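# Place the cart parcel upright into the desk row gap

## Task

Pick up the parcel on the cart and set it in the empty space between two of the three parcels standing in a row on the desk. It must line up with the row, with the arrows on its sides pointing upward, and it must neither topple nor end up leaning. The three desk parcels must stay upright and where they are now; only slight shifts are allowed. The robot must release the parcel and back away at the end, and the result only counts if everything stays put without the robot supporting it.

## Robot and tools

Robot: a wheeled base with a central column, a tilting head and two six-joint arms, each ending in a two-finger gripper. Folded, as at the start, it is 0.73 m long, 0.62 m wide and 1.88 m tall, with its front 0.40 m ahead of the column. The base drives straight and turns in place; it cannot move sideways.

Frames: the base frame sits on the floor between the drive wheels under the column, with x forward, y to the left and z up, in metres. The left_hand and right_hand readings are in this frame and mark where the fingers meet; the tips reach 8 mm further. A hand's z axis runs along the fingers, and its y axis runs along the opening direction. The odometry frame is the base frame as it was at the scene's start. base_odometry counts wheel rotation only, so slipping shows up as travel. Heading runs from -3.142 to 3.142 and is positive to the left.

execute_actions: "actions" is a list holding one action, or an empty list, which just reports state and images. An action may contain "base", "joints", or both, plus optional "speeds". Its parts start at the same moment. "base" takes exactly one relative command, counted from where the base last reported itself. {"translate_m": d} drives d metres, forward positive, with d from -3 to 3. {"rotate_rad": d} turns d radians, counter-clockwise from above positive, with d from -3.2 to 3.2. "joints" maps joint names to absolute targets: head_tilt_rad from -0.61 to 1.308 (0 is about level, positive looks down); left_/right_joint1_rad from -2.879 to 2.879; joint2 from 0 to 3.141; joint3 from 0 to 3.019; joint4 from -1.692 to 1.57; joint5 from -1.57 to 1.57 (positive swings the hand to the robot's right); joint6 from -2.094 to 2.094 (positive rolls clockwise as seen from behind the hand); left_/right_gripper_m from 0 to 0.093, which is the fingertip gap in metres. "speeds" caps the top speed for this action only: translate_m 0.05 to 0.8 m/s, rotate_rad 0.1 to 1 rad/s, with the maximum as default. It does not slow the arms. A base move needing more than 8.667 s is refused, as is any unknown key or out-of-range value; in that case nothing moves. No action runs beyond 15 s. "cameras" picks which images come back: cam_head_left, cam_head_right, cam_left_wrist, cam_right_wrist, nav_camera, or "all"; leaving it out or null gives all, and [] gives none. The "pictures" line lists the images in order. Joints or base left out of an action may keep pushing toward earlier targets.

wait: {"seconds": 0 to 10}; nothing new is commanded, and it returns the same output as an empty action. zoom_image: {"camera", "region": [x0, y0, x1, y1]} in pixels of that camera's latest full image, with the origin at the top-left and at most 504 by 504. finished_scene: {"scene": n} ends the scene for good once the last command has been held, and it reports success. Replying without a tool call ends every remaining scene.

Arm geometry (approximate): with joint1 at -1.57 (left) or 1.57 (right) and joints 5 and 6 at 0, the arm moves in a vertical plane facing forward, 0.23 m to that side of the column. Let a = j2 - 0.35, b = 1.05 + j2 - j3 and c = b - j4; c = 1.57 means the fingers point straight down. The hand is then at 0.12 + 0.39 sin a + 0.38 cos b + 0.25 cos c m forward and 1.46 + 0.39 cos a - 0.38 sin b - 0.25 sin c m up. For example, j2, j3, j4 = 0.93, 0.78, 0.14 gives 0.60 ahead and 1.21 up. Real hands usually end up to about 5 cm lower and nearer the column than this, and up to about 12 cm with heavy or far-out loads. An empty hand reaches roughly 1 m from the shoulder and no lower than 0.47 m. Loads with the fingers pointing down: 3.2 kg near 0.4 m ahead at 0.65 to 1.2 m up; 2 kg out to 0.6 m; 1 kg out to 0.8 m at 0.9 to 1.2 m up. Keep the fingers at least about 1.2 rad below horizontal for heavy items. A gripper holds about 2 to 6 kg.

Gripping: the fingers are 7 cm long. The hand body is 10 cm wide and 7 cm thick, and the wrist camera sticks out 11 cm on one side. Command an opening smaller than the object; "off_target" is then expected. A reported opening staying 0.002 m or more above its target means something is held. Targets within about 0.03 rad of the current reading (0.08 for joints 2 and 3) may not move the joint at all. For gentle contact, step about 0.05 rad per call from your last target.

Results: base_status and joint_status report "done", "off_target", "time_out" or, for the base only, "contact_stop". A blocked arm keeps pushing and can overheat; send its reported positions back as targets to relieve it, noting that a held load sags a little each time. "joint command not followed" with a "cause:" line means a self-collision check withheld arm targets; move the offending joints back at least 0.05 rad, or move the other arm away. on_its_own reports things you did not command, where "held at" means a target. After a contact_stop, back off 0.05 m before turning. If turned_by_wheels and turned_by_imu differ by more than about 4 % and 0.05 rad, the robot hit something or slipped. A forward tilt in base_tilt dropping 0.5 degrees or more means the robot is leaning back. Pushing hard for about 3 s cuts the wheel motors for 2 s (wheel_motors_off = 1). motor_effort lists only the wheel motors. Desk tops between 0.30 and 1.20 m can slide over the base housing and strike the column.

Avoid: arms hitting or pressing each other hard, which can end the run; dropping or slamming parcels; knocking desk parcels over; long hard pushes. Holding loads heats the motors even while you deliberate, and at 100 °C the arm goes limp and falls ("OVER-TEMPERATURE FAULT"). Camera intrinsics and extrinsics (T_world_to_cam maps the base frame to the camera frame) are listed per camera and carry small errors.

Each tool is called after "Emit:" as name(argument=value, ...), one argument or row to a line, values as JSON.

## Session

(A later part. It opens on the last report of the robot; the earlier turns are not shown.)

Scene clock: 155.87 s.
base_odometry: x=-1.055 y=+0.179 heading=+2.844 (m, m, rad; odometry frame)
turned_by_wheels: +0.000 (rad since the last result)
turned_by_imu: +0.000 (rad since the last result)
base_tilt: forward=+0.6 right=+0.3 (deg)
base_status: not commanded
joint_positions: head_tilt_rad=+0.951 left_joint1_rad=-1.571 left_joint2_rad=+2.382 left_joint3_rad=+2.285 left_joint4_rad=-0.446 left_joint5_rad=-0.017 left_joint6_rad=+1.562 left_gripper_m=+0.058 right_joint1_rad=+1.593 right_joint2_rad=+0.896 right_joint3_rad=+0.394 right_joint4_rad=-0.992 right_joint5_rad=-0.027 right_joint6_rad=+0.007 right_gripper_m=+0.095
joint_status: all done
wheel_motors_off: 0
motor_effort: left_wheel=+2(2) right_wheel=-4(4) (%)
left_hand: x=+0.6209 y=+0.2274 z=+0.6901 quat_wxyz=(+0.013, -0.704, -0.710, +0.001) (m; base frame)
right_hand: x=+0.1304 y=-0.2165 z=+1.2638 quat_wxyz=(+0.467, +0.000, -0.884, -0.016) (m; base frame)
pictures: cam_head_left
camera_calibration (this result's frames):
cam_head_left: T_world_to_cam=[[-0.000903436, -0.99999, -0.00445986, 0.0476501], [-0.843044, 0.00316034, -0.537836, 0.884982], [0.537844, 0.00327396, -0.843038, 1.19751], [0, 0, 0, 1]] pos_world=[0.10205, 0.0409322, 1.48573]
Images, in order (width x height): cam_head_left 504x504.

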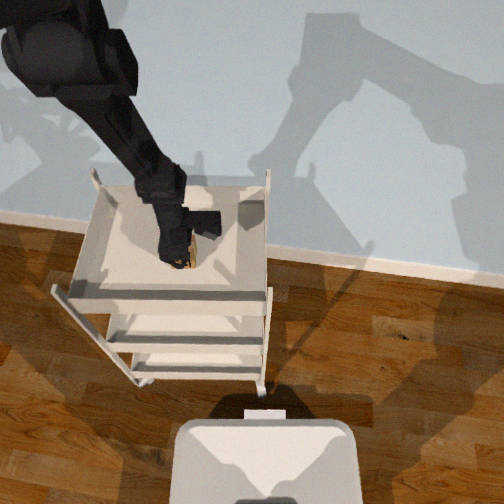

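Emit:
execute_actions(
  actions=[
    {"joints":{"left_joint2_rad":2.43,"left_joint3_rad":2.37}},
  ],
  cameras=[],
)

Emit:
execute_actions(
  actions=[
    {"joints":{"left_gripper_m":0.093}},
  ],
  cameras=["cam_left_wrist"],
)

Emit:
execute_actions(
  actions=[
    {"joints":{"left_joint2_rad":2.16,"left_joint3_rad":2.03,"left_joint4_rad":-0.39}},
  ],
  cameras=["cam_left_wrist"],
)

Emit:
execute_actions(
  actions=[
    {"joints":{"left_joint6_rad":-1.58}},
  ],
  cameras=["cam_left_wrist","cam_head_left"],
)

Scene clock: 167.53 s.
base_odometry: x=-1.055 y=+0.179 heading=+2.844 (m, m, rad; odometry frame)
turned_by_wheels: +0.000 (rad since the last result)
turned_by_imu: +0.000 (rad since the last result)
base_tilt: forward=+0.4 right=+0.1 (deg)
base_status: not commanded
joint_positions: head_tilt_rad=+0.951 left_joint1_rad=-1.571 left_joint2_rad=+2.419 left_joint3_rad=+2.349 left_joint4_rad=-0.446 left_joint5_rad=-0.017 left_joint6_rad=+1.562 left_gripper_m=+0.058 right_joint1_rad=+1.593 right_joint2_rad=+0.896 right_joint3_rad=+0.394 right_joint4_rad=-0.992 right_joint5_rad=-0.027 right_joint6_rad=+0.007 right_gripper_m=+0.095
joint_status: all done
wheel_motors_off: 0
motor_effort: left_wheel=+2(2) right_wheel=-4(4) (%)
left_hand: x=+0.6303 y=+0.2274 z=+0.6819 quat_wxyz=(+0.003, -0.704, -0.710, -0.009) (m; base frame)
right_hand: x=+0.1304 y=-0.2165 z=+1.2638 quat_wxyz=(+0.467, +0.000, -0.884, -0.016) (m; base frame)
pictures: none
No camera images: the call's "cameras" was empty. Leave "cameras" out to get every camera's image.

Scene clock: 168.13 s.
base_odometry: x=-1.055 y=+0.179 heading=+2.844 (m, m, rad; odometry frame)
turned_by_wheels: +0.000 (rad since the last result)
turned_by_imu: +0.000 (rad since the last result)
base_tilt: forward=+0.5 right=+0.2 (deg)
base_status: not commanded
joint_positions: head_tilt_rad=+0.951 left_joint1_rad=-1.571 left_joint2_rad=+2.419 left_joint3_rad=+2.349 left_joint4_rad=-0.446 left_joint5_rad=-0.017 left_joint6_rad=+1.562 left_gripper_m=+0.093 right_joint1_rad=+1.593 right_joint2_rad=+0.896 right_joint3_rad=+0.394 right_joint4_rad=-0.992 right_joint5_rad=-0.027 right_joint6_rad=+0.007 right_gripper_m=+0.095
joint_status: all done
wheel_motors_off: 0
motor_effort: left_wheel=+2(2) right_wheel=-4(4) (%)
left_hand: x=+0.6303 y=+0.2274 z=+0.6819 quat_wxyz=(+0.003, -0.704, -0.710, -0.009) (m; base frame)
right_hand: x=+0.1304 y=-0.2165 z=+1.2638 quat_wxyz=(+0.467, +0.000, -0.884, -0.016) (m; base frame)
pictures: cam_left_wrist
camera_calibration (this result's frames):
cam_left_wrist: T_world_to_cam=[[-0.999916, -0.010442, 0.00766695, 0.625971], [-0.0036024, 0.792626, 0.609697, -0.592436], [-0.0124435, 0.609618, -0.792598, 0.533221], [0, 0, 0, 1]] pos_world=[0.630419, 0.151056, 0.779037]
Images, in order (width x height): cam_left_wrist 504x504.

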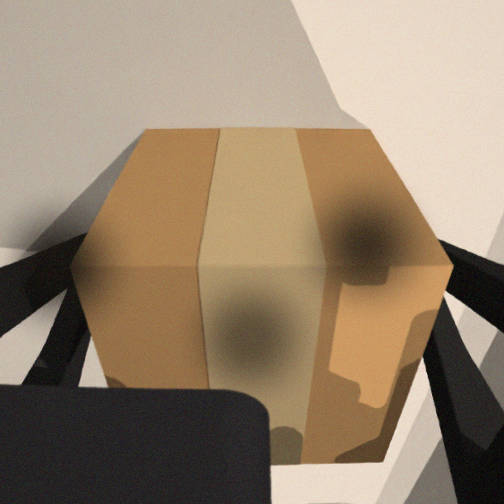

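Scene clock: 169.53 s.
base_odometry: x=-1.055 y=+0.179 heading=+2.844 (m, m, rad; odometry frame)
turned_by_wheels: +0.000 (rad since the last result)
turned_by_imu: +0.000 (rad since the last result)
base_tilt: forward=+0.6 right=+0.2 (deg)
base_status: not commanded
joint_positions: head_tilt_rad=+0.951 left_joint1_rad=-1.571 left_joint2_rad=+2.149 left_joint3_rad=+2.033 left_joint4_rad=-0.393 left_joint5_rad=-0.017 left_joint6_rad=+1.562 left_gripper_m=+0.093 right_joint1_rad=+1.593 right_joint2_rad=+0.896 right_joint3_rad=+0.394 right_joint4_rad=-0.992 right_joint5_rad=-0.027 right_joint6_rad=+0.007 right_gripper_m=+0.095
joint_status: all done
wheel_motors_off: 0
motor_effort: left_wheel=+2(2) right_wheel=-4(4) (%)
left_hand: x=+0.6531 y=+0.2274 z=+0.7712 quat_wxyz=(+0.001, -0.704, -0.710, -0.011) (m; base frame)
right_hand: x=+0.1304 y=-0.2165 z=+1.2638 quat_wxyz=(+0.467, +0.000, -0.884, -0.016) (m; base frame)
pictures: cam_left_wrist
camera_calibration (this result's frames):
cam_left_wrist: T_world_to_cam=[[-0.999945, -0.0104423, 0.000800844, 0.65333], [-0.00778905, 0.792627, 0.609658, -0.644034], [-0.00700101, 0.609618, -0.792664, 0.600772], [0, 0, 0, 1]] pos_world=[0.652484, 0.151059, 0.868327]
Images, in order (width x height): cam_left_wrist 504x504.

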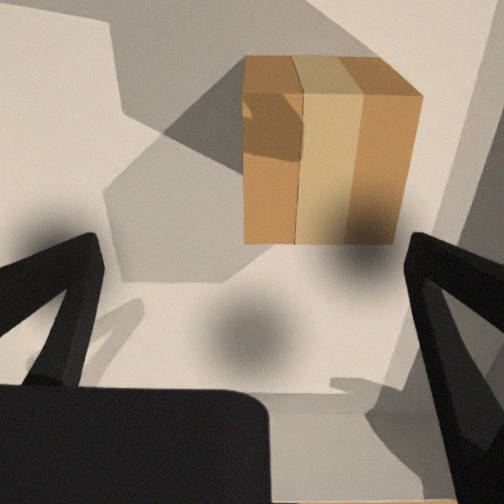

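Scene clock: 171.87 s.
base_odometry: x=-1.055 y=+0.179 heading=+2.844 (m, m, rad; odometry frame)
turned_by_wheels: +0.000 (rad since the last result)
turned_by_imu: +0.000 (rad since the last result)
base_tilt: forward=+0.5 right=+0.3 (deg)
base_status: not commanded
joint_positions: head_tilt_rad=+0.951 left_joint1_rad=-1.571 left_joint2_rad=+2.149 left_joint3_rad=+2.033 left_joint4_rad=-0.393 left_joint5_rad=-0.017 left_joint6_rad=-1.572 left_gripper_m=+0.093 right_joint1_rad=+1.593 right_joint2_rad=+0.896 right_joint3_rad=+0.394 right_joint4_rad=-0.992 right_joint5_rad=-0.027 right_joint6_rad=+0.007 right_gripper_m=+0.095
joint_status: all done
wheel_motors_off: 0
motor_effort: left_wheel=+2(2) right_wheel=-4(4) (%)
left_hand: x=+0.6531 y=+0.2274 z=+0.7712 quat_wxyz=(-0.011, +0.708, -0.707, -0.001) (m; base frame)
right_hand: x=+0.1304 y=-0.2165 z=+1.2638 quat_wxyz=(+0.467, +0.000, -0.884, -0.016) (m; base frame)
pictures: cam_head_left, cam_left_wrist
camera_calibration (this result's frames):
cam_head_left: T_world_to_cam=[[-0.000903436, -0.99999, -0.00445986, 0.0476501], [-0.843044, 0.00316034, -0.537836, 0.884982], [0.537844, 0.00327396, -0.843038, 1.19751], [0, 0, 0, 1]] pos_world=[0.10205, 0.0409322, 1.48573]
cam_left_wrist: T_world_to_cam=[[0.999546, 0.00290987, 0.0299822, -0.678024], [-0.0150971, -0.812904, 0.582202, -0.25294], [0.0260668, -0.582391, -0.812491, 0.865566], [0, 0, 0, 1]] pos_world=[0.651335, 0.300455, 0.870855]
Images, in order (width x height): cam_head_left 504x504, cam_left_wrist 504x504.

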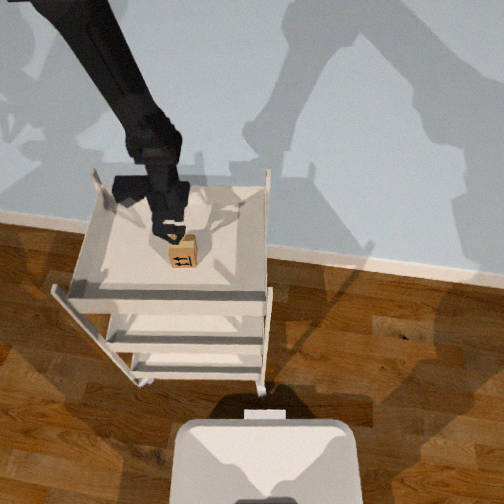

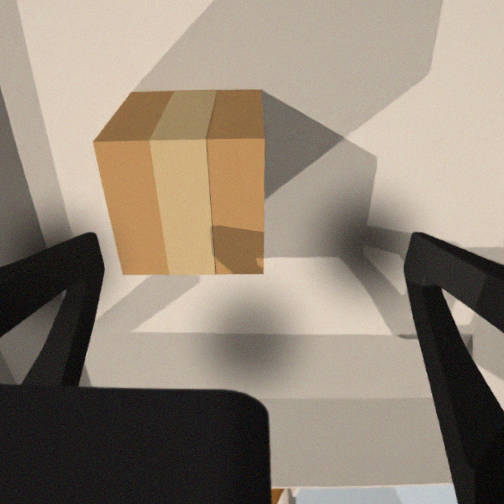

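Emit:
execute_actions(
  actions=[
    {"joints":{"left_joint2_rad":2.23,"left_joint3_rad":2.05,"left_joint4_rad":-0.33}},
  ],
  cameras=["cam_left_wrist"],
)

Scene clock: 183.20 s.
base_odometry: x=-1.055 y=+0.179 heading=+2.844 (m, m, rad; odometry frame)
turned_by_wheels: +0.000 (rad since the last result)
turned_by_imu: +0.000 (rad since the last result)
base_tilt: forward=+0.5 right=+0.2 (deg)
base_status: not commanded
joint_positions: head_tilt_rad=+0.951 left_joint1_rad=-1.571 left_joint2_rad=+2.237 left_joint3_rad=+2.043 left_joint4_rad=-0.332 left_joint5_rad=-0.017 left_joint6_rad=-1.572 left_gripper_m=+0.093 right_joint1_rad=+1.593 right_joint2_rad=+0.896 right_joint3_rad=+0.394 right_joint4_rad=-0.992 right_joint5_rad=-0.027 right_joint6_rad=+0.007 right_gripper_m=+0.095
joint_status: all done
wheel_motors_off: 0
motor_effort: left_wheel=+2(2) right_wheel=-4(4) (%)
left_hand: x=+0.6125 y=+0.2274 z=+0.7281 quat_wxyz=(-0.005, +0.708, -0.707, -0.007) (m; base frame)
right_hand: x=+0.1304 y=-0.2165 z=+1.2638 quat_wxyz=(+0.467, +0.000, -0.884, -0.016) (m; base frame)
pictures: cam_left_wrist
camera_calibration (this result's frames):
cam_left_wrist: T_world_to_cam=[[0.999898, 0.00290913, 0.0139643, -0.624715], [-0.00576812, -0.812904, 0.582369, -0.234298], [0.0130458, -0.58239, -0.812805, 0.839812], [0, 0, 0, 1]] pos_world=[0.612344, 0.300454, 0.827775]
Images, in order (width x height): cam_left_wrist 504x504.

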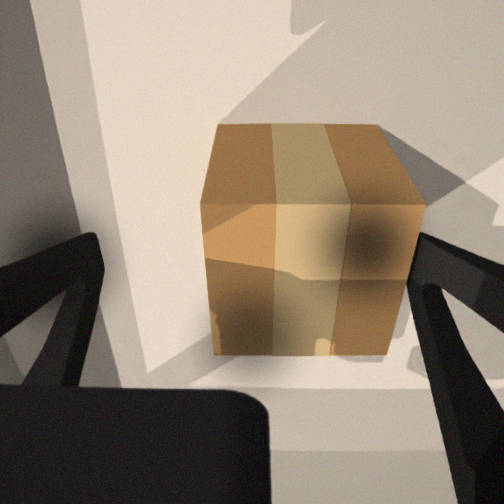

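Move forward 1.5 cm with the base.

Emit:
execute_actions(
  actions=[
    {"base":{"translate_m":0.022}},
  ],
  cameras=["cam_left_wrist"],
)

Emit:
execute_actions(
  actions=[
    {"joints":{"left_joint2_rad":2.30,"left_joint3_rad":2.17,"left_joint4_rad":-0.38}},
  ],
  cameras=["cam_left_wrist"],
)

Scene clock: 192.00 s.
base_odometry: x=-1.076 y=+0.185 heading=+2.843 (m, m, rad; odometry frame)
turned_by_wheels: -0.001 (rad since the last result)
turned_by_imu: -0.001 (rad since the last result)
base_tilt: forward=+0.6 right=+0.3 (deg)
base_status: done
joint_positions: head_tilt_rad=+0.952 left_joint1_rad=-1.569 left_joint2_rad=+2.234 left_joint3_rad=+2.044 left_joint4_rad=-0.332 left_joint5_rad=-0.017 left_joint6_rad=-1.573 left_gripper_m=+0.093 right_joint1_rad=+1.593 right_joint2_rad=+0.896 right_joint3_rad=+0.393 right_joint4_rad=-0.992 right_joint5_rad=-0.027 right_joint6_rad=+0.007 right_gripper_m=+0.095
joint_status: not commanded
wheel_motors_off: 0
motor_effort: left_wheel=+0(36) right_wheel=+1(75) (%)
left_hand: x=+0.6146 y=+0.2292 z=+0.7293 quat_wxyz=(-0.007, +0.708, -0.706, -0.006) (m; base frame)
right_hand: x=+0.1300 y=-0.2165 z=+1.2640 quat_wxyz=(+0.467, +0.000, -0.884, -0.016) (m; base frame)
pictures: cam_left_wrist
camera_calibration (this result's frames):
cam_left_wrist: T_world_to_cam=[[0.999846, 0.00421015, 0.0170297, -0.629364], [-0.00646259, -0.814095, 0.580695, -0.231633], [0.0163086, -0.580716, -0.813943, 0.840253], [0, 0, 0, 1]] pos_world=[0.614067, 0.302027, 0.829144]
Images, in order (width x height): cam_left_wrist 504x504.

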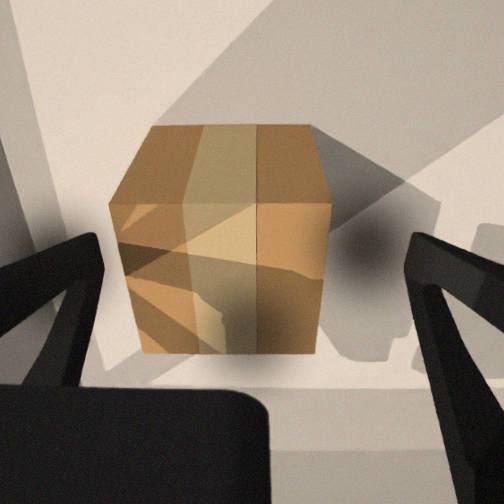

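Scene clock: 192.67 s.
base_odometry: x=-1.076 y=+0.185 heading=+2.843 (m, m, rad; odometry frame)
turned_by_wheels: +0.000 (rad since the last result)
turned_by_imu: +0.000 (rad since the last result)
base_tilt: forward=+0.6 right=+0.3 (deg)
base_status: not commanded
joint_positions: head_tilt_rad=+0.952 left_joint1_rad=-1.569 left_joint2_rad=+2.292 left_joint3_rad=+2.146 left_joint4_rad=-0.375 left_joint5_rad=-0.017 left_joint6_rad=-1.573 left_gripper_m=+0.093 right_joint1_rad=+1.593 right_joint2_rad=+0.896 right_joint3_rad=+0.393 right_joint4_rad=-0.992 right_joint5_rad=-0.027 right_joint6_rad=+0.007 right_gripper_m=+0.095
joint_status: all done
wheel_motors_off: 0
motor_effort: left_wheel=+0(0) right_wheel=+1(2) (%)
left_hand: x=+0.6234 y=+0.2292 z=+0.7144 quat_wxyz=(-0.008, +0.708, -0.706, -0.006) (m; base frame)
right_hand: x=+0.1300 y=-0.2165 z=+1.2640 quat_wxyz=(+0.467, +0.000, -0.884, -0.016) (m; base frame)
pictures: cam_left_wrist
camera_calibration (this result's frames):
cam_left_wrist: T_world_to_cam=[[0.999819, 0.00420767, 0.0185553, -0.639014], [-0.00735066, -0.814096, 0.580684, -0.22233], [0.0175491, -0.580715, -0.813918, 0.827201], [0, 0, 0, 1]] pos_world=[0.622747, 0.302059, 0.814234]
Images, in order (width x height): cam_left_wrist 504x504.

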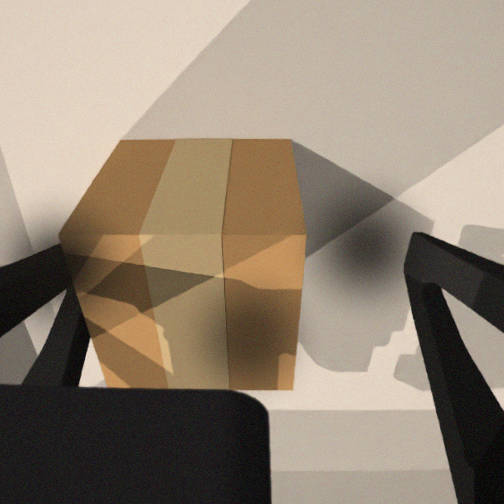

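Emit:
execute_actions(
  actions=[
    {"base":{"translate_m":-0.012}},
  ],
  cameras=["cam_left_wrist"],
)

Emit:
execute_actions(
  actions=[
    {"joints":{"left_joint2_rad":2.36,"left_joint3_rad":2.25}},
  ],
  cameras=["cam_left_wrist"],
)

Scene clock: 200.53 s.
base_odometry: x=-1.065 y=+0.182 heading=+2.845 (m, m, rad; odometry frame)
turned_by_wheels: +0.001 (rad since the last result)
turned_by_imu: +0.002 (rad since the last result)
base_tilt: forward=+0.4 right=+0.3 (deg)
base_status: done
joint_positions: head_tilt_rad=+0.952 left_joint1_rad=-1.568 left_joint2_rad=+2.295 left_joint3_rad=+2.154 left_joint4_rad=-0.375 left_joint5_rad=-0.017 left_joint6_rad=-1.573 left_gripper_m=+0.093 right_joint1_rad=+1.593 right_joint2_rad=+0.896 right_joint3_rad=+0.390 right_joint4_rad=-0.992 right_joint5_rad=-0.027 right_joint6_rad=+0.007 right_gripper_m=+0.095
joint_status: not commanded
wheel_motors_off: 0
motor_effort: left_wheel=+0(32) right_wheel=+0(77) (%)
left_hand: x=+0.6259 y=+0.2303 z=+0.7140 quat_wxyz=(-0.010, +0.708, -0.706, -0.004) (m; base frame)
right_hand: x=+0.1285 y=-0.2165 z=+1.2646 quat_wxyz=(+0.468, +0.000, -0.883, -0.016) (m; base frame)
pictures: cam_left_wrist
camera_calibration (this result's frames):
cam_left_wrist: T_world_to_cam=[[0.999721, 0.00474936, 0.0231364, -0.644795], [-0.00954874, -0.814679, 0.579833, -0.219119], [0.0216026, -0.579892, -0.814407, 0.825082], [0, 0, 0, 1]] pos_world=[0.624699, 0.303009, 0.813923]
Images, in order (width x height): cam_left_wrist 504x504.

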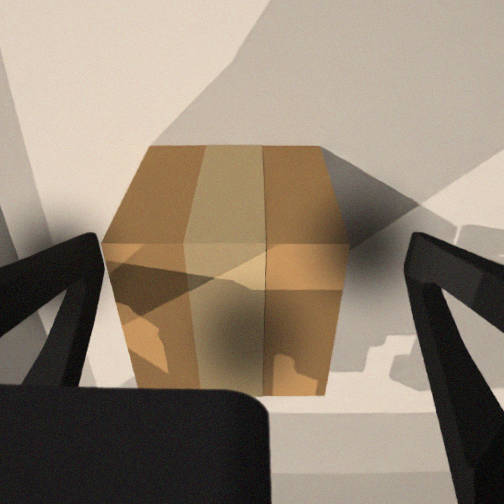

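Scene clock: 201.27 s.
base_odometry: x=-1.065 y=+0.182 heading=+2.845 (m, m, rad; odometry frame)
turned_by_wheels: +0.000 (rad since the last result)
turned_by_imu: +0.000 (rad since the last result)
base_tilt: forward=+0.5 right=+0.3 (deg)
base_status: not commanded
joint_positions: head_tilt_rad=+0.952 left_joint1_rad=-1.568 left_joint2_rad=+2.350 left_joint3_rad=+2.230 left_joint4_rad=-0.376 left_joint5_rad=-0.017 left_joint6_rad=-1.573 left_gripper_m=+0.093 right_joint1_rad=+1.593 right_joint2_rad=+0.896 right_joint3_rad=+0.390 right_joint4_rad=-0.992 right_joint5_rad=-0.027 right_joint6_rad=+0.007 right_gripper_m=+0.095
joint_status: all done
wheel_motors_off: 0
motor_effort: left_wheel=+1(1) right_wheel=-2(2) (%)
left_hand: x=+0.6298 y=+0.2303 z=+0.6977 quat_wxyz=(-0.017, +0.708, -0.706, +0.003) (m; base frame)
right_hand: x=+0.1285 y=-0.2165 z=+1.2646 quat_wxyz=(+0.468, +0.000, -0.883, -0.016) (m; base frame)
pictures: cam_left_wrist
camera_calibration (this result's frames):
cam_left_wrist: T_world_to_cam=[[0.999049, 0.00469587, 0.043343, -0.661975], [-0.0213116, -0.814696, 0.579497, -0.201933], [0.0380326, -0.579869, -0.813821, 0.800975], [0, 0, 0, 1]] pos_world=[0.626579, 0.303055, 0.797562]
Images, in order (width x height): cam_left_wrist 504x504.

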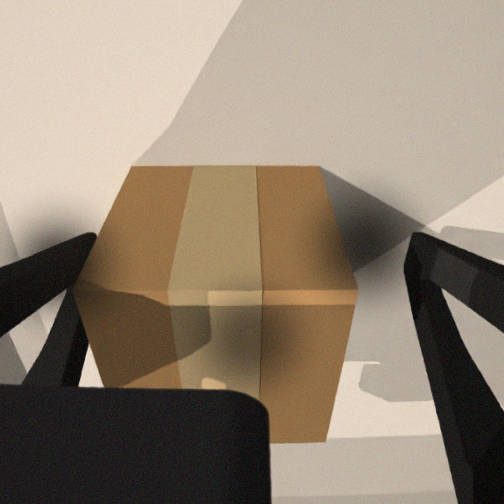

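Emit:
execute_actions(
  actions=[
    {"joints":{"left_joint2_rad":2.385}},
  ],
  cameras=[],
)

Emit:
execute_actions(
  actions=[
    {"joints":{"left_gripper_m":0.04}},
  ],
  cameras=["cam_left_wrist"],
)

Emit:
execute_actions(
  actions=[
    {"joints":{"left_joint2_rad":1.6,"left_joint3_rad":1.45,"left_joint4_rad":-0.37}},
  ],
  cameras=["cam_left_wrist","cam_head_left"],
)

Scene clock: 214.23 s.
base_odometry: x=-1.065 y=+0.182 heading=+2.845 (m, m, rad; odometry frame)
turned_by_wheels: +0.000 (rad since the last result)
turned_by_imu: +0.000 (rad since the last result)
base_tilt: forward=+0.6 right=+0.3 (deg)
base_status: not commanded
joint_positions: head_tilt_rad=+0.952 left_joint1_rad=-1.568 left_joint2_rad=+2.376 left_joint3_rad=+2.232 left_joint4_rad=-0.376 left_joint5_rad=-0.017 left_joint6_rad=-1.573 left_gripper_m=+0.093 right_joint1_rad=+1.593 right_joint2_rad=+0.896 right_joint3_rad=+0.390 right_joint4_rad=-0.992 right_joint5_rad=-0.027 right_joint6_rad=+0.007 right_gripper_m=+0.095
joint_status: all done
wheel_motors_off: 0
motor_effort: left_wheel=+0(0) right_wheel=-2(2) (%)
left_hand: x=+0.6116 y=+0.2303 z=+0.6853 quat_wxyz=(-0.009, +0.708, -0.706, -0.005) (m; base frame)
right_hand: x=+0.1285 y=-0.2165 z=+1.2646 quat_wxyz=(+0.468, +0.000, -0.883, -0.016) (m; base frame)
pictures: none
No camera images: the call's "cameras" was empty. Leave "cameras" out to get every camera's image.

Scene clock: 214.83 s.
base_odometry: x=-1.065 y=+0.182 heading=+2.845 (m, m, rad; odometry frame)
turned_by_wheels: +0.000 (rad since the last result)
turned_by_imu: +0.000 (rad since the last result)
base_tilt: forward=+0.5 right=+0.1 (deg)
base_status: not commanded
joint_positions: head_tilt_rad=+0.952 left_joint1_rad=-1.568 left_joint2_rad=+2.376 left_joint3_rad=+2.232 left_joint4_rad=-0.376 left_joint5_rad=-0.018 left_joint6_rad=-1.573 left_gripper_m=+0.058 right_joint1_rad=+1.593 right_joint2_rad=+0.896 right_joint3_rad=+0.390 right_joint4_rad=-0.992 right_joint5_rad=-0.027 right_joint6_rad=+0.007 right_gripper_m=+0.095
joint_status: left_gripper_m off_target (ended at +0.058, target +0.040)
wheel_motors_off: 0
motor_effort: left_wheel=+0(0) right_wheel=-2(2) (%)
left_hand: x=+0.6116 y=+0.2304 z=+0.6853 quat_wxyz=(-0.009, +0.708, -0.706, -0.006) (m; base frame)
right_hand: x=+0.1285 y=-0.2165 z=+1.2646 quat_wxyz=(+0.468, +0.000, -0.883, -0.016) (m; base frame)
pictures: cam_left_wrist
camera_calibration (this result's frames):
cam_left_wrist: T_world_to_cam=[[0.999787, 0.00475146, 0.0200866, -0.627805], [-0.00777096, -0.814898, 0.579553, -0.203379], [0.0191223, -0.579585, -0.814687, 0.803748], [0, 0, 0, 1]] pos_world=[0.610722, 0.30309, 0.785283]
Images, in order (width x height): cam_left_wrist 504x504.

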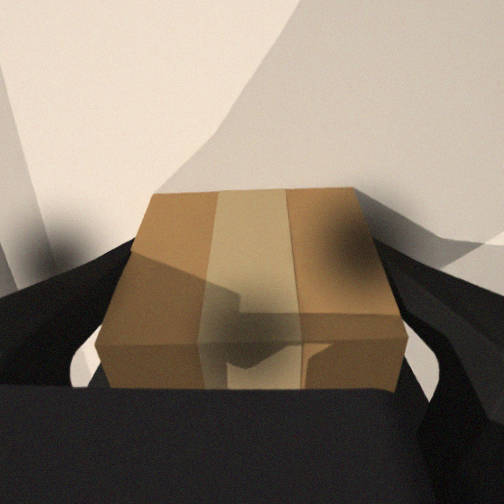

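Scene clock: 216.53 s.
base_odometry: x=-1.065 y=+0.182 heading=+2.845 (m, m, rad; odometry frame)
turned_by_wheels: +0.000 (rad since the last result)
turned_by_imu: +0.000 (rad since the last result)
base_tilt: forward=+0.6 right=+0.2 (deg)
base_status: not commanded
joint_positions: head_tilt_rad=+0.952 left_joint1_rad=-1.568 left_joint2_rad=+1.606 left_joint3_rad=+1.446 left_joint4_rad=-0.370 left_joint5_rad=-0.018 left_joint6_rad=-1.573 left_gripper_m=+0.058 right_joint1_rad=+1.593 right_joint2_rad=+0.896 right_joint3_rad=+0.390 right_joint4_rad=-0.992 right_joint5_rad=-0.027 right_joint6_rad=+0.007 right_gripper_m=+0.095
joint_status: all done
wheel_motors_off: 0
motor_effort: left_wheel=+1(1) right_wheel=-2(3) (%)
left_hand: x=+0.6246 y=+0.2297 z=+0.9713 quat_wxyz=(-0.005, +0.708, -0.706, -0.009) (m; base frame)
right_hand: x=+0.1285 y=-0.2165 z=+1.2646 quat_wxyz=(+0.468, +0.000, -0.883, -0.016) (m; base frame)
pictures: cam_head_left, cam_left_wrist
camera_calibration (this result's frames):
cam_head_left: T_world_to_cam=[[-0.000904456, -0.99999, -0.00445965, 0.0476498], [-0.843167, 0.00316034, -0.537643, 0.884691], [0.537651, 0.00327396, -0.843161, 1.1977], [0, 0, 0, 1]] pos_world=[0.102038, 0.0409322, 1.48572]
cam_left_wrist: T_world_to_cam=[[0.999944, 0.00477943, 0.00940661, -0.636279], [-0.0015576, -0.814889, 0.579615, -0.373517], [0.0104356, -0.579598, -0.814836, 1.04159], [0, 0, 0, 1]] pos_world=[0.624792, 0.302369, 1.07121]
Images, in order (width x height): cam_head_left 504x504, cam_left_wrist 504x504.

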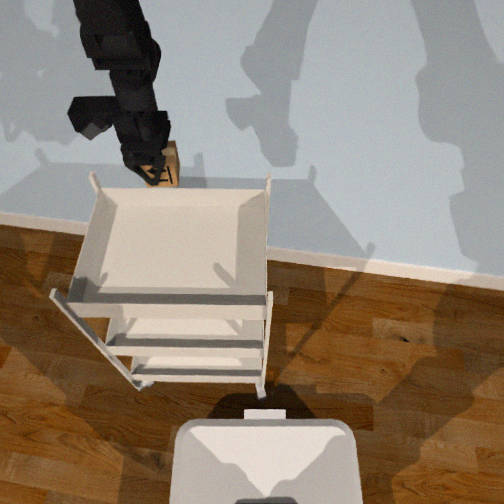

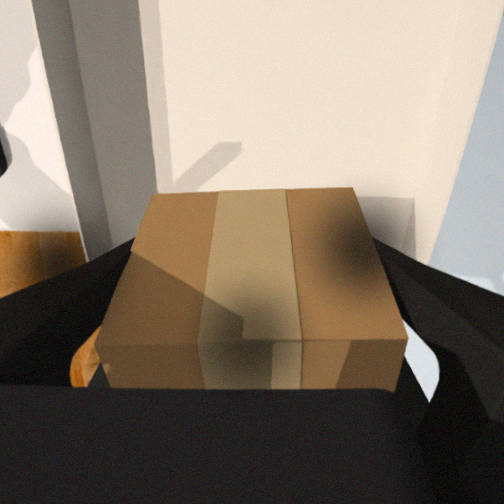

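Gripped at its very top edge, holding. Back up and find the desk.

Emit:
execute_actions(
  actions=[
    {"base":{"translate_m":-0.5},"joints":{"left_joint2_rad":1.2,"left_joint3_rad":0.85,"left_joint4_rad":-0.17,"left_joint6_rad":0,"head_tilt_rad":0.45}},
  ],
  cameras=[],
)

Emit:
execute_actions(
  actions=[
    {"base":{"rotate_rad":-1.35}},
  ],
  cameras=["cam_head_right","cam_head_left","nav_camera"],
)

Scene clock: 240.47 s.
base_odometry: x=-0.587 y=+0.036 heading=+2.844 (m, m, rad; odometry frame)
turned_by_wheels: -0.001 (rad since the last result)
turned_by_imu: +0.000 (rad since the last result)
base_tilt: forward=+0.7 right=+0.1 (deg)
base_status: done
joint_positions: head_tilt_rad=+0.468 left_joint1_rad=-1.567 left_joint2_rad=+1.207 left_joint3_rad=+0.842 left_joint4_rad=-0.171 left_joint5_rad=-0.018 left_joint6_rad=-0.007 left_gripper_m=+0.058 right_joint1_rad=+1.593 right_joint2_rad=+0.896 right_joint3_rad=+0.391 right_joint4_rad=-0.992 right_joint5_rad=-0.027 right_joint6_rad=+0.007 right_gripper_m=+0.095
joint_status: all done
wheel_motors_off: 0
motor_effort: left_wheel=-1(47) right_wheel=+1(83) (%)
left_hand: x=+0.4729 y=+0.2294 z=+1.0840 quat_wxyz=(+0.006, +0.004, -1.000, -0.010) (m; base frame)
right_hand: x=+0.1287 y=-0.2165 z=+1.2645 quat_wxyz=(+0.468, +0.000, -0.884, -0.016) (m; base frame)
pictures: none
No camera images: the call's "cameras" was empty. Leave "cameras" out to get every camera's image.

Scene clock: 243.13 s.
base_odometry: x=-0.587 y=+0.036 heading=+1.495 (m, m, rad; odometry frame)
turned_by_wheels: -1.349 (rad since the last result)
turned_by_imu: -1.332 (rad since the last result)
base_tilt: forward=+0.5 right=+0.2 (deg)
base_status: done
joint_positions: head_tilt_rad=+0.468 left_joint1_rad=-1.567 left_joint2_rad=+1.207 left_joint3_rad=+0.844 left_joint4_rad=-0.171 left_joint5_rad=-0.018 left_joint6_rad=-0.007 left_gripper_m=+0.058 right_joint1_rad=+1.593 right_joint2_rad=+0.896 right_joint3_rad=+0.392 right_joint4_rad=-0.992 right_joint5_rad=-0.027 right_joint6_rad=+0.007 right_gripper_m=+0.095
joint_status: not commanded
wheel_motors_off: 0
motor_effort: left_wheel=+0(45) right_wheel=-1(52) (%)
left_hand: x=+0.4744 y=+0.2296 z=+1.0841 quat_wxyz=(+0.005, +0.005, -1.000, -0.011) (m; base frame)
right_hand: x=+0.1295 y=-0.2165 z=+1.2642 quat_wxyz=(+0.467, +0.000, -0.884, -0.016) (m; base frame)
pictures: cam_head_left, cam_head_right, nav_camera
camera_calibration (this result's frames):
cam_head_left: T_world_to_cam=[[0.0012725, -0.99999, -0.0043689, 0.0474012], [-0.496564, 0.00316034, -0.867995, 1.3761], [0.867999, 0.00327396, -0.496554, 0.647413], [0, 0, 0, 1]] pos_world=[0.121308, 0.0409322, 1.51613]
cam_head_right: T_world_to_cam=[[0.0204448, -0.999789, 0.00183184, -0.0323206], [-0.496916, -0.0117513, -0.867719, 1.37077], [0.867558, 0.01683, -0.497052, 0.649339], [0, 0, 0, 1]] pos_world=[0.118481, -0.0271338, 1.51226]
Images, in order (width x height): cam_head_left 504x504, cam_head_right 504x504, nav_camera 504x504.

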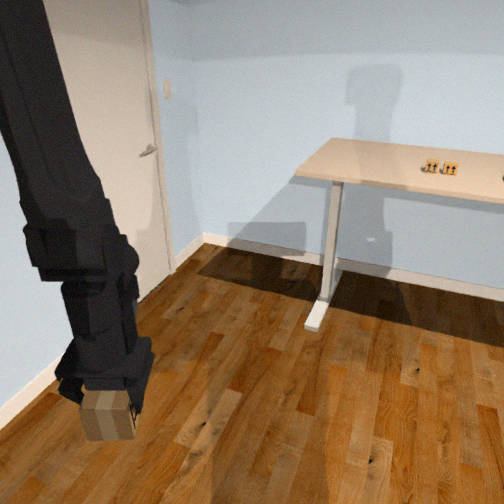

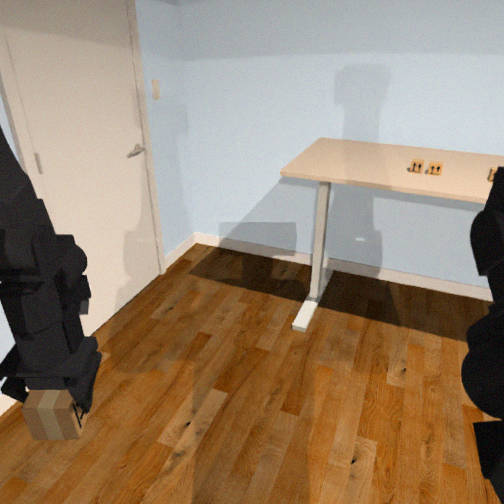

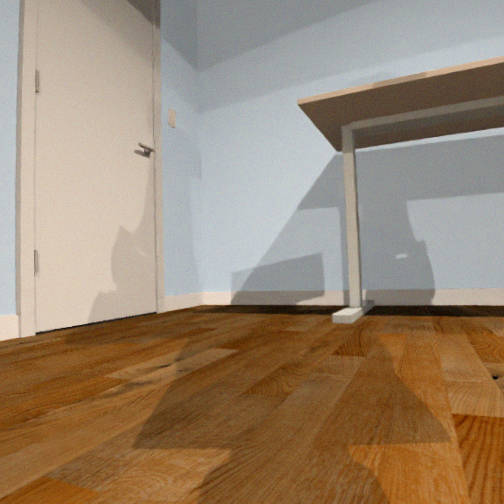

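Emit:
execute_actions(
  actions=[
    {"base":{"rotate_rad":-0.83}},
  ],
  cameras=["nav_camera"],
)

Emit:
execute_actions(
  actions=[
    {"base":{"translate_m":1.12}},
  ],
  cameras=[],
)

Emit:
execute_actions(
  actions=[
    {"base":{"rotate_rad":0.46},"joints":{"head_tilt_rad":0.6}},
  ],
  cameras=["cam_head_right","cam_head_left"],
)

Scene clock: 258.47 s.
base_odometry: x=-0.587 y=+0.036 heading=+0.665 (m, m, rad; odometry frame)
turned_by_wheels: -0.829 (rad since the last result)
turned_by_imu: -0.822 (rad since the last result)
base_tilt: forward=+0.4 right=+0.2 (deg)
base_status: done
joint_positions: head_tilt_rad=+0.468 left_joint1_rad=-1.566 left_joint2_rad=+1.207 left_joint3_rad=+0.844 left_joint4_rad=-0.171 left_joint5_rad=-0.018 left_joint6_rad=-0.007 left_gripper_m=+0.058 right_joint1_rad=+1.593 right_joint2_rad=+0.896 right_joint3_rad=+0.392 right_joint4_rad=-0.992 right_joint5_rad=-0.027 right_joint6_rad=+0.007 right_gripper_m=+0.095
joint_status: not commanded
wheel_motors_off: 0
motor_effort: left_wheel=+0(27) right_wheel=+0(34) (%)
left_hand: x=+0.4744 y=+0.2300 z=+1.0841 quat_wxyz=(+0.005, +0.005, -1.000, -0.011) (m; base frame)
right_hand: x=+0.1295 y=-0.2165 z=+1.2642 quat_wxyz=(+0.467, +0.000, -0.884, -0.016) (m; base frame)
pictures: nav_camera
Images, in order (width x height): nav_camera 504x504.

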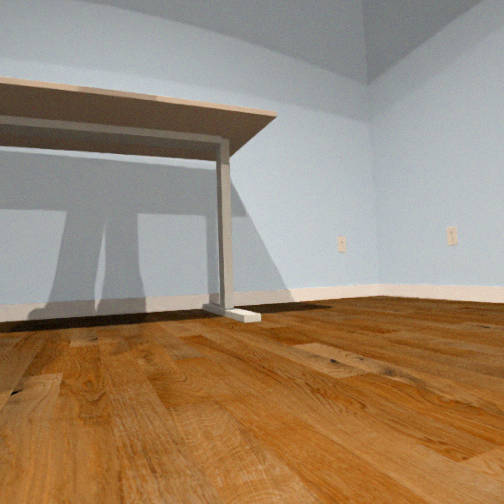

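Scene clock: 261.80 s.
base_odometry: x=+0.295 y=+0.727 heading=+0.665 (m, m, rad; odometry frame)
turned_by_wheels: +0.000 (rad since the last result)
turned_by_imu: -0.002 (rad since the last result)
base_tilt: forward=+0.5 right=+0.2 (deg)
base_status: done
joint_positions: head_tilt_rad=+0.468 left_joint1_rad=-1.566 left_joint2_rad=+1.206 left_joint3_rad=+0.845 left_joint4_rad=-0.171 left_joint5_rad=-0.018 left_joint6_rad=-0.007 left_gripper_m=+0.058 right_joint1_rad=+1.593 right_joint2_rad=+0.896 right_joint3_rad=+0.393 right_joint4_rad=-0.992 right_joint5_rad=-0.027 right_joint6_rad=+0.007 right_gripper_m=+0.095
joint_status: not commanded
wheel_motors_off: 0
motor_effort: left_wheel=+0(51) right_wheel=+0(63) (%)
left_hand: x=+0.4754 y=+0.2300 z=+1.0844 quat_wxyz=(+0.004, +0.005, -1.000, -0.011) (m; base frame)
right_hand: x=+0.1299 y=-0.2165 z=+1.2641 quat_wxyz=(+0.467, +0.000, -0.884, -0.016) (m; base frame)
pictures: none
No camera images: the call's "cameras" was empty. Leave "cameras" out to get every camera's image.

Scene clock: 263.47 s.
base_odometry: x=+0.295 y=+0.727 heading=+1.124 (m, m, rad; odometry frame)
turned_by_wheels: +0.459 (rad since the last result)
turned_by_imu: +0.452 (rad since the last result)
base_tilt: forward=+0.6 right=+0.3 (deg)
base_status: done
joint_positions: head_tilt_rad=+0.603 left_joint1_rad=-1.567 left_joint2_rad=+1.206 left_joint3_rad=+0.845 left_joint4_rad=-0.171 left_joint5_rad=-0.018 left_joint6_rad=-0.007 left_gripper_m=+0.058 right_joint1_rad=+1.593 right_joint2_rad=+0.896 right_joint3_rad=+0.393 right_joint4_rad=-0.992 right_joint5_rad=-0.027 right_joint6_rad=+0.007 right_gripper_m=+0.095
joint_status: all done
wheel_motors_off: 0
motor_effort: left_wheel=-1(44) right_wheel=+0(47) (%)
left_hand: x=+0.4754 y=+0.2298 z=+1.0844 quat_wxyz=(+0.004, +0.005, -1.000, -0.011) (m; base frame)
right_hand: x=+0.1299 y=-0.2165 z=+1.2641 quat_wxyz=(+0.467, +0.000, -0.884, -0.016) (m; base frame)
pictures: cam_head_left, cam_head_right
camera_calibration (this result's frames):
cam_head_left: T_world_to_cam=[[0.000671683, -0.99999, -0.0045006, 0.0476341], [-0.609085, 0.00316034, -0.793099, 1.26639], [0.793105, 0.00327396, -0.609076, 0.824442], [0, 0, 0, 1]] pos_world=[0.117438, 0.0409322, 1.50673]
cam_head_right: T_world_to_cam=[[0.020505, -0.999789, -0.000942065, -0.0280518], [-0.609397, -0.0117513, -0.792778, 1.26099], [0.7926, 0.01683, -0.60951, 0.826271], [0, 0, 0, 1]] pos_world=[0.114114, -0.0271338, 1.50328]
Images, in order (width x height): cam_head_left 504x504, cam_head_right 504x504.

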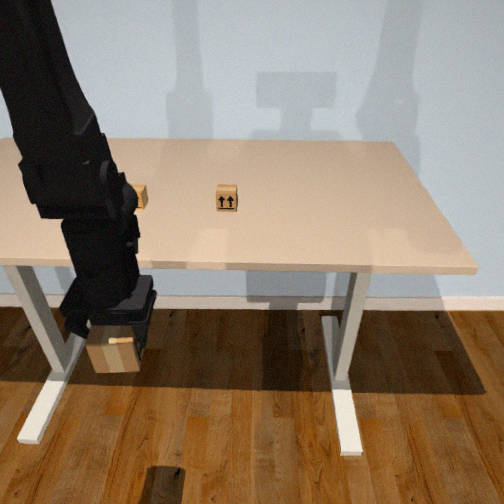

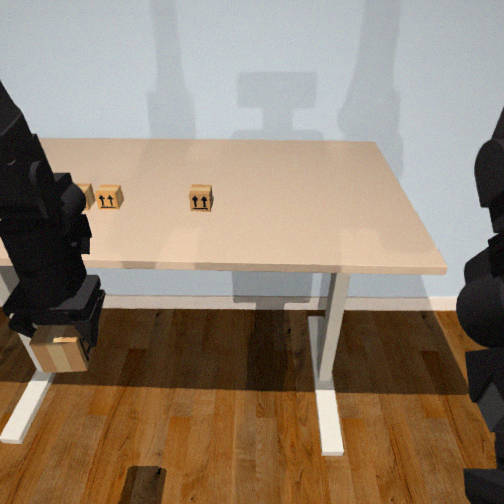

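Emit:
execute_actions(
  actions=[
    {"joints":{"left_joint4_rad":1.4}},
  ],
  cameras=[],
)

Emit:
execute_actions(
  actions=[
    {"joints":{"left_joint2_rad":2.0,"left_joint3_rad":1.66}},
  ],
  cameras=[],
)

Emit:
execute_actions(
  actions=[
    {"base":{"translate_m":0.15}},
  ],
)

Scene clock: 278.53 s.
base_odometry: x=+0.295 y=+0.727 heading=+1.124 (m, m, rad; odometry frame)
turned_by_wheels: +0.000 (rad since the last result)
turned_by_imu: +0.000 (rad since the last result)
base_tilt: forward=+0.6 right=+0.1 (deg)
base_status: not commanded
joint_positions: head_tilt_rad=+0.603 left_joint1_rad=-1.567 left_joint2_rad=+1.206 left_joint3_rad=+0.845 left_joint4_rad=+1.383 left_joint5_rad=-0.018 left_joint6_rad=-0.007 left_gripper_m=+0.058 right_joint1_rad=+1.593 right_joint2_rad=+0.896 right_joint3_rad=+0.393 right_joint4_rad=-0.992 right_joint5_rad=-0.027 right_joint6_rad=+0.007 right_gripper_m=+0.095
joint_status: all done
wheel_motors_off: 0
motor_effort: left_wheel=-1(1) right_wheel=+1(1) (%)
left_hand: x=+0.7233 y=+0.2295 z=+1.3240 quat_wxyz=(-0.698, +0.008, -0.716, -0.006) (m; base frame)
right_hand: x=+0.1299 y=-0.2165 z=+1.2641 quat_wxyz=(+0.467, +0.000, -0.884, -0.016) (m; base frame)
pictures: none
No camera images: the call's "cameras" was empty. Leave "cameras" out to get every camera's image.

Scene clock: 280.20 s.
base_odometry: x=+0.295 y=+0.727 heading=+1.124 (m, m, rad; odometry frame)
turned_by_wheels: +0.000 (rad since the last result)
turned_by_imu: +0.000 (rad since the last result)
base_tilt: forward=+0.6 right=+0.2 (deg)
base_status: not commanded
joint_positions: head_tilt_rad=+0.603 left_joint1_rad=-1.567 left_joint2_rad=+2.016 left_joint3_rad=+1.639 left_joint4_rad=+1.387 left_joint5_rad=-0.018 left_joint6_rad=-0.007 left_gripper_m=+0.058 right_joint1_rad=+1.593 right_joint2_rad=+0.896 right_joint3_rad=+0.393 right_joint4_rad=-0.992 right_joint5_rad=-0.027 right_joint6_rad=+0.007 right_gripper_m=+0.095
joint_status: all done
wheel_motors_off: 0
motor_effort: left_wheel=-3(4) right_wheel=+4(4) (%)
left_hand: x=+0.8084 y=+0.2307 z=+1.0309 quat_wxyz=(-0.694, +0.008, -0.720, -0.006) (m; base frame)
right_hand: x=+0.1299 y=-0.2165 z=+1.2641 quat_wxyz=(+0.467, +0.000, -0.884, -0.016) (m; base frame)
pictures: none
No camera images: the call's "cameras" was empty. Leave "cameras" out to get every camera's image.

Scene clock: 281.80 s.
base_odometry: x=+0.360 y=+0.862 heading=+1.125 (m, m, rad; odometry frame)
turned_by_wheels: +0.001 (rad since the last result)
turned_by_imu: +0.001 (rad since the last result)
base_tilt: forward=+0.6 right=+0.2 (deg)
base_status: done
joint_positions: head_tilt_rad=+0.604 left_joint1_rad=-1.567 left_joint2_rad=+2.011 left_joint3_rad=+1.647 left_joint4_rad=+1.387 left_joint5_rad=-0.018 left_joint6_rad=-0.007 left_gripper_m=+0.058 right_joint1_rad=+1.593 right_joint2_rad=+0.896 right_joint3_rad=+0.395 right_joint4_rad=-0.992 right_joint5_rad=-0.027 right_joint6_rad=+0.007 right_gripper_m=+0.095
joint_status: not commanded
wheel_motors_off: 0
motor_effort: left_wheel=+1(49) right_wheel=-1(65) (%)
left_hand: x=+0.8135 y=+0.2307 z=+1.0366 quat_wxyz=(-0.698, +0.008, -0.716, -0.006) (m; base frame)
right_hand: x=+0.1308 y=-0.2165 z=+1.2637 quat_wxyz=(+0.466, +0.000, -0.884, -0.016) (m; base frame)
pictures: cam_head_left, cam_head_right, cam_left_wrist, cam_right_wrist, nav_camera
camera_calibration (this result's frames):
cam_head_left: T_world_to_cam=[[0.000668737, -0.99999, -0.00450104, 0.0476349], [-0.609603, 0.00316034, -0.7927, 1.2658], [0.792706, 0.00327396, -0.609595, 0.82526], [0, 0, 0, 1]] pos_world=[0.117416, 0.0409322, 1.50669]
cam_head_right: T_world_to_cam=[[0.0205044, -0.999789, -0.000955482, -0.0280311], [-0.609916, -0.0117513, -0.792379, 1.2604], [0.792201, 0.01683, -0.610028, 0.82709], [0, 0, 0, 1]] pos_world=[0.11409, -0.0271338, 1.50323]
cam_left_wrist: T_world_to_cam=[[0.00506308, -0.999972, 0.00552278, 0.219385], [-0.615679, -0.00746918, -0.787962, 1.3207], [0.787981, 0.000589252, -0.615699, 0.120635], [0, 0, 0, 1]] pos_world=[0.71696, 0.229172, 1.11373]
cam_right_wrist: T_world_to_cam=[[-0.0180568, -0.999585, -0.0224558, -0.182186], [0.02287, -0.0228665, 0.999477, -1.26147], [-0.999575, 0.0175338, 0.0232734, 0.229112], [0, 0, 0, 1]] pos_world=[0.254575, -0.214973, 1.25139]
Images, in order (width x height): cam_head_left 504x504, cam_head_right 504x504, cam_left_wrist 504x504, cam_right_wrist 504x504, nav_camera 504x504.

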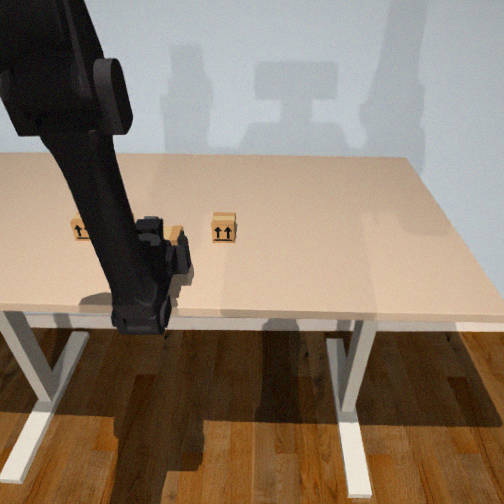

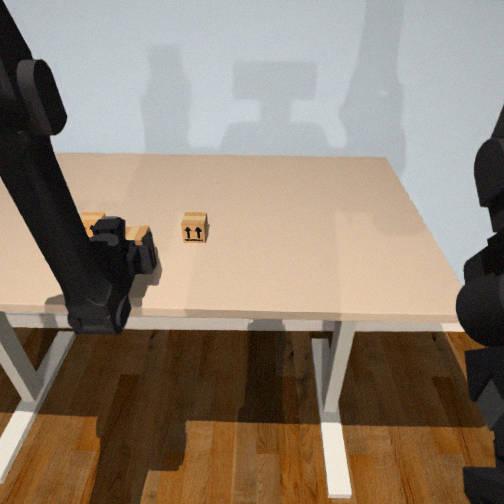

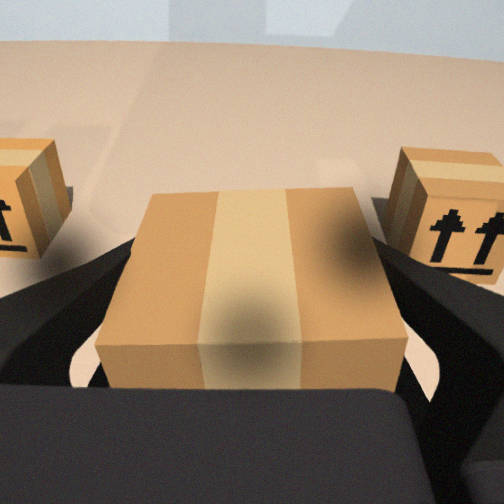

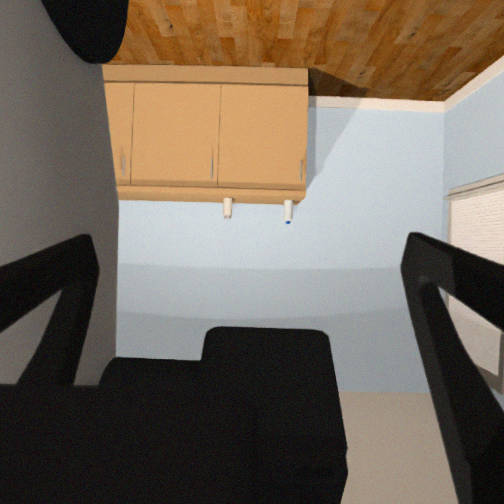

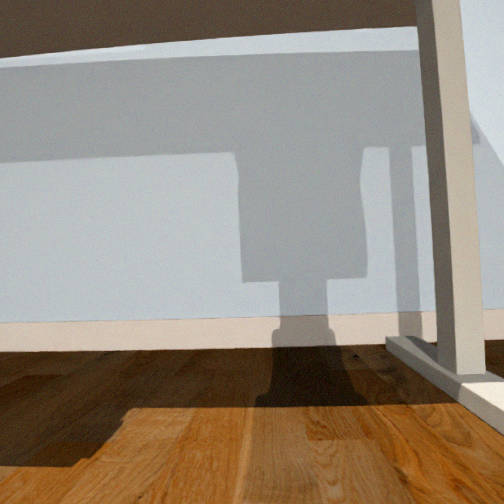

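Emit:
execute_actions(
  actions=[
    {"base":{"rotate_rad":0.02},"joints":{"left_joint2_rad":2.11,"left_joint3_rad":1.8,"left_joint4_rad":1.4}},
  ],
  cameras=[],
)

Emit:
execute_actions(
  actions=[
    {"base":{"translate_m":0.15},"joints":{"head_tilt_rad":0.75}},
  ],
  cameras=["cam_head_right","cam_head_left","cam_left_wrist"],
)

Scene clock: 298.67 s.
base_odometry: x=+0.360 y=+0.862 heading=+1.143 (m, m, rad; odometry frame)
turned_by_wheels: +0.018 (rad since the last result)
turned_by_imu: +0.018 (rad since the last result)
base_tilt: forward=+0.6 right=+0.2 (deg)
base_status: done
joint_positions: head_tilt_rad=+0.604 left_joint1_rad=-1.564 left_joint2_rad=+2.114 left_joint3_rad=+1.778 left_joint4_rad=+1.387 left_joint5_rad=-0.018 left_joint6_rad=-0.007 left_gripper_m=+0.058 right_joint1_rad=+1.593 right_joint2_rad=+0.896 right_joint3_rad=+0.395 right_joint4_rad=-0.992 right_joint5_rad=-0.027 right_joint6_rad=+0.007 right_gripper_m=+0.095
joint_status: all done
wheel_motors_off: 0
motor_effort: left_wheel=-1(41) right_wheel=+1(53) (%)
left_hand: x=+0.8183 y=+0.2326 z=+1.0061 quat_wxyz=(-0.708, +0.008, -0.706, -0.007) (m; base frame)
right_hand: x=+0.1308 y=-0.2165 z=+1.2637 quat_wxyz=(+0.466, +0.000, -0.884, -0.016) (m; base frame)
pictures: none
No camera images: the call's "cameras" was empty. Leave "cameras" out to get every camera's image.

Scene clock: 300.27 s.
base_odometry: x=+0.422 y=+0.999 heading=+1.145 (m, m, rad; odometry frame)
turned_by_wheels: +0.001 (rad since the last result)
turned_by_imu: +0.001 (rad since the last result)
base_tilt: forward=+0.6 right=+0.2 (deg)
base_status: done
joint_positions: head_tilt_rad=+0.753 left_joint1_rad=-1.566 left_joint2_rad=+2.113 left_joint3_rad=+1.784 left_joint4_rad=+1.387 left_joint5_rad=-0.018 left_joint6_rad=-0.007 left_gripper_m=+0.058 right_joint1_rad=+1.593 right_joint2_rad=+0.897 right_joint3_rad=+0.395 right_joint4_rad=-0.992 right_joint5_rad=-0.027 right_joint6_rad=+0.007 right_gripper_m=+0.095
joint_status: all done
wheel_motors_off: 0
motor_effort: left_wheel=+0(47) right_wheel=-1(49) (%)
left_hand: x=+0.8211 y=+0.2317 z=+1.0089 quat_wxyz=(-0.711, +0.008, -0.703, -0.006) (m; base frame)
right_hand: x=+0.1310 y=-0.2165 z=+1.2636 quat_wxyz=(+0.466, +0.000, -0.884, -0.016) (m; base frame)
pictures: cam_head_left, cam_head_right, cam_left_wrist
camera_calibration (this result's frames):
cam_head_left: T_world_to_cam=[[-0.0000055265, -0.99999, -0.00455044, 0.0477447], [-0.720324, 0.00316034, -0.693631, 1.11877], [0.693638, 0.00327396, -0.720316, 1.00072], [0, 0, 0, 1]] pos_world=[0.111736, 0.0409322, 1.49707]
cam_head_right: T_world_to_cam=[[0.0201365, -0.999789, -0.00398291, -0.0233505], [-0.720585, -0.0117513, -0.693267, 1.1133], [0.693074, 0.01683, -0.720669, 1.00243], [0, 0, 0, 1]] pos_world=[0.107935, -0.0271338, 1.49414]
cam_left_wrist: T_world_to_cam=[[0.00531374, -0.999975, 0.00463105, 0.221177], [-0.587648, -0.00686971, -0.809087, 1.30166], [0.809099, 0.00157785, -0.58767, 0.0517185], [0, 0, 0, 1]] pos_world=[0.721898, 0.230032, 1.08253]
Images, in order (width x height): cam_head_left 504x504, cam_head_right 504x504, cam_left_wrist 504x504.

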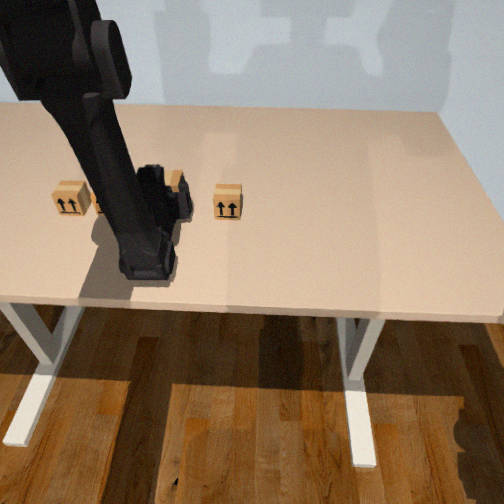

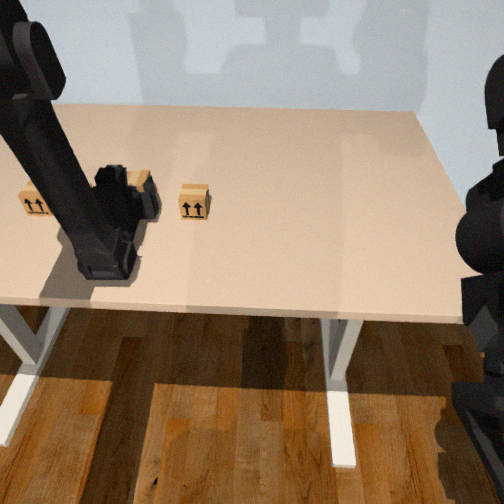

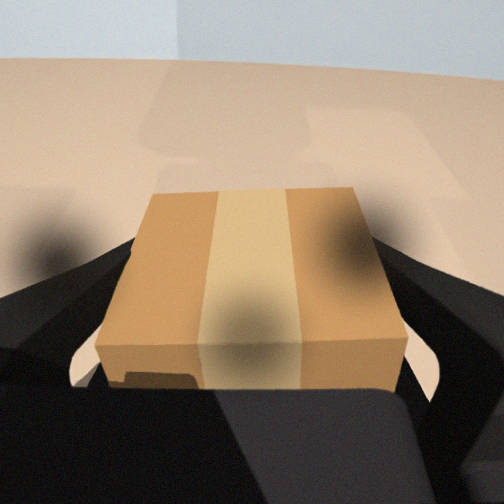

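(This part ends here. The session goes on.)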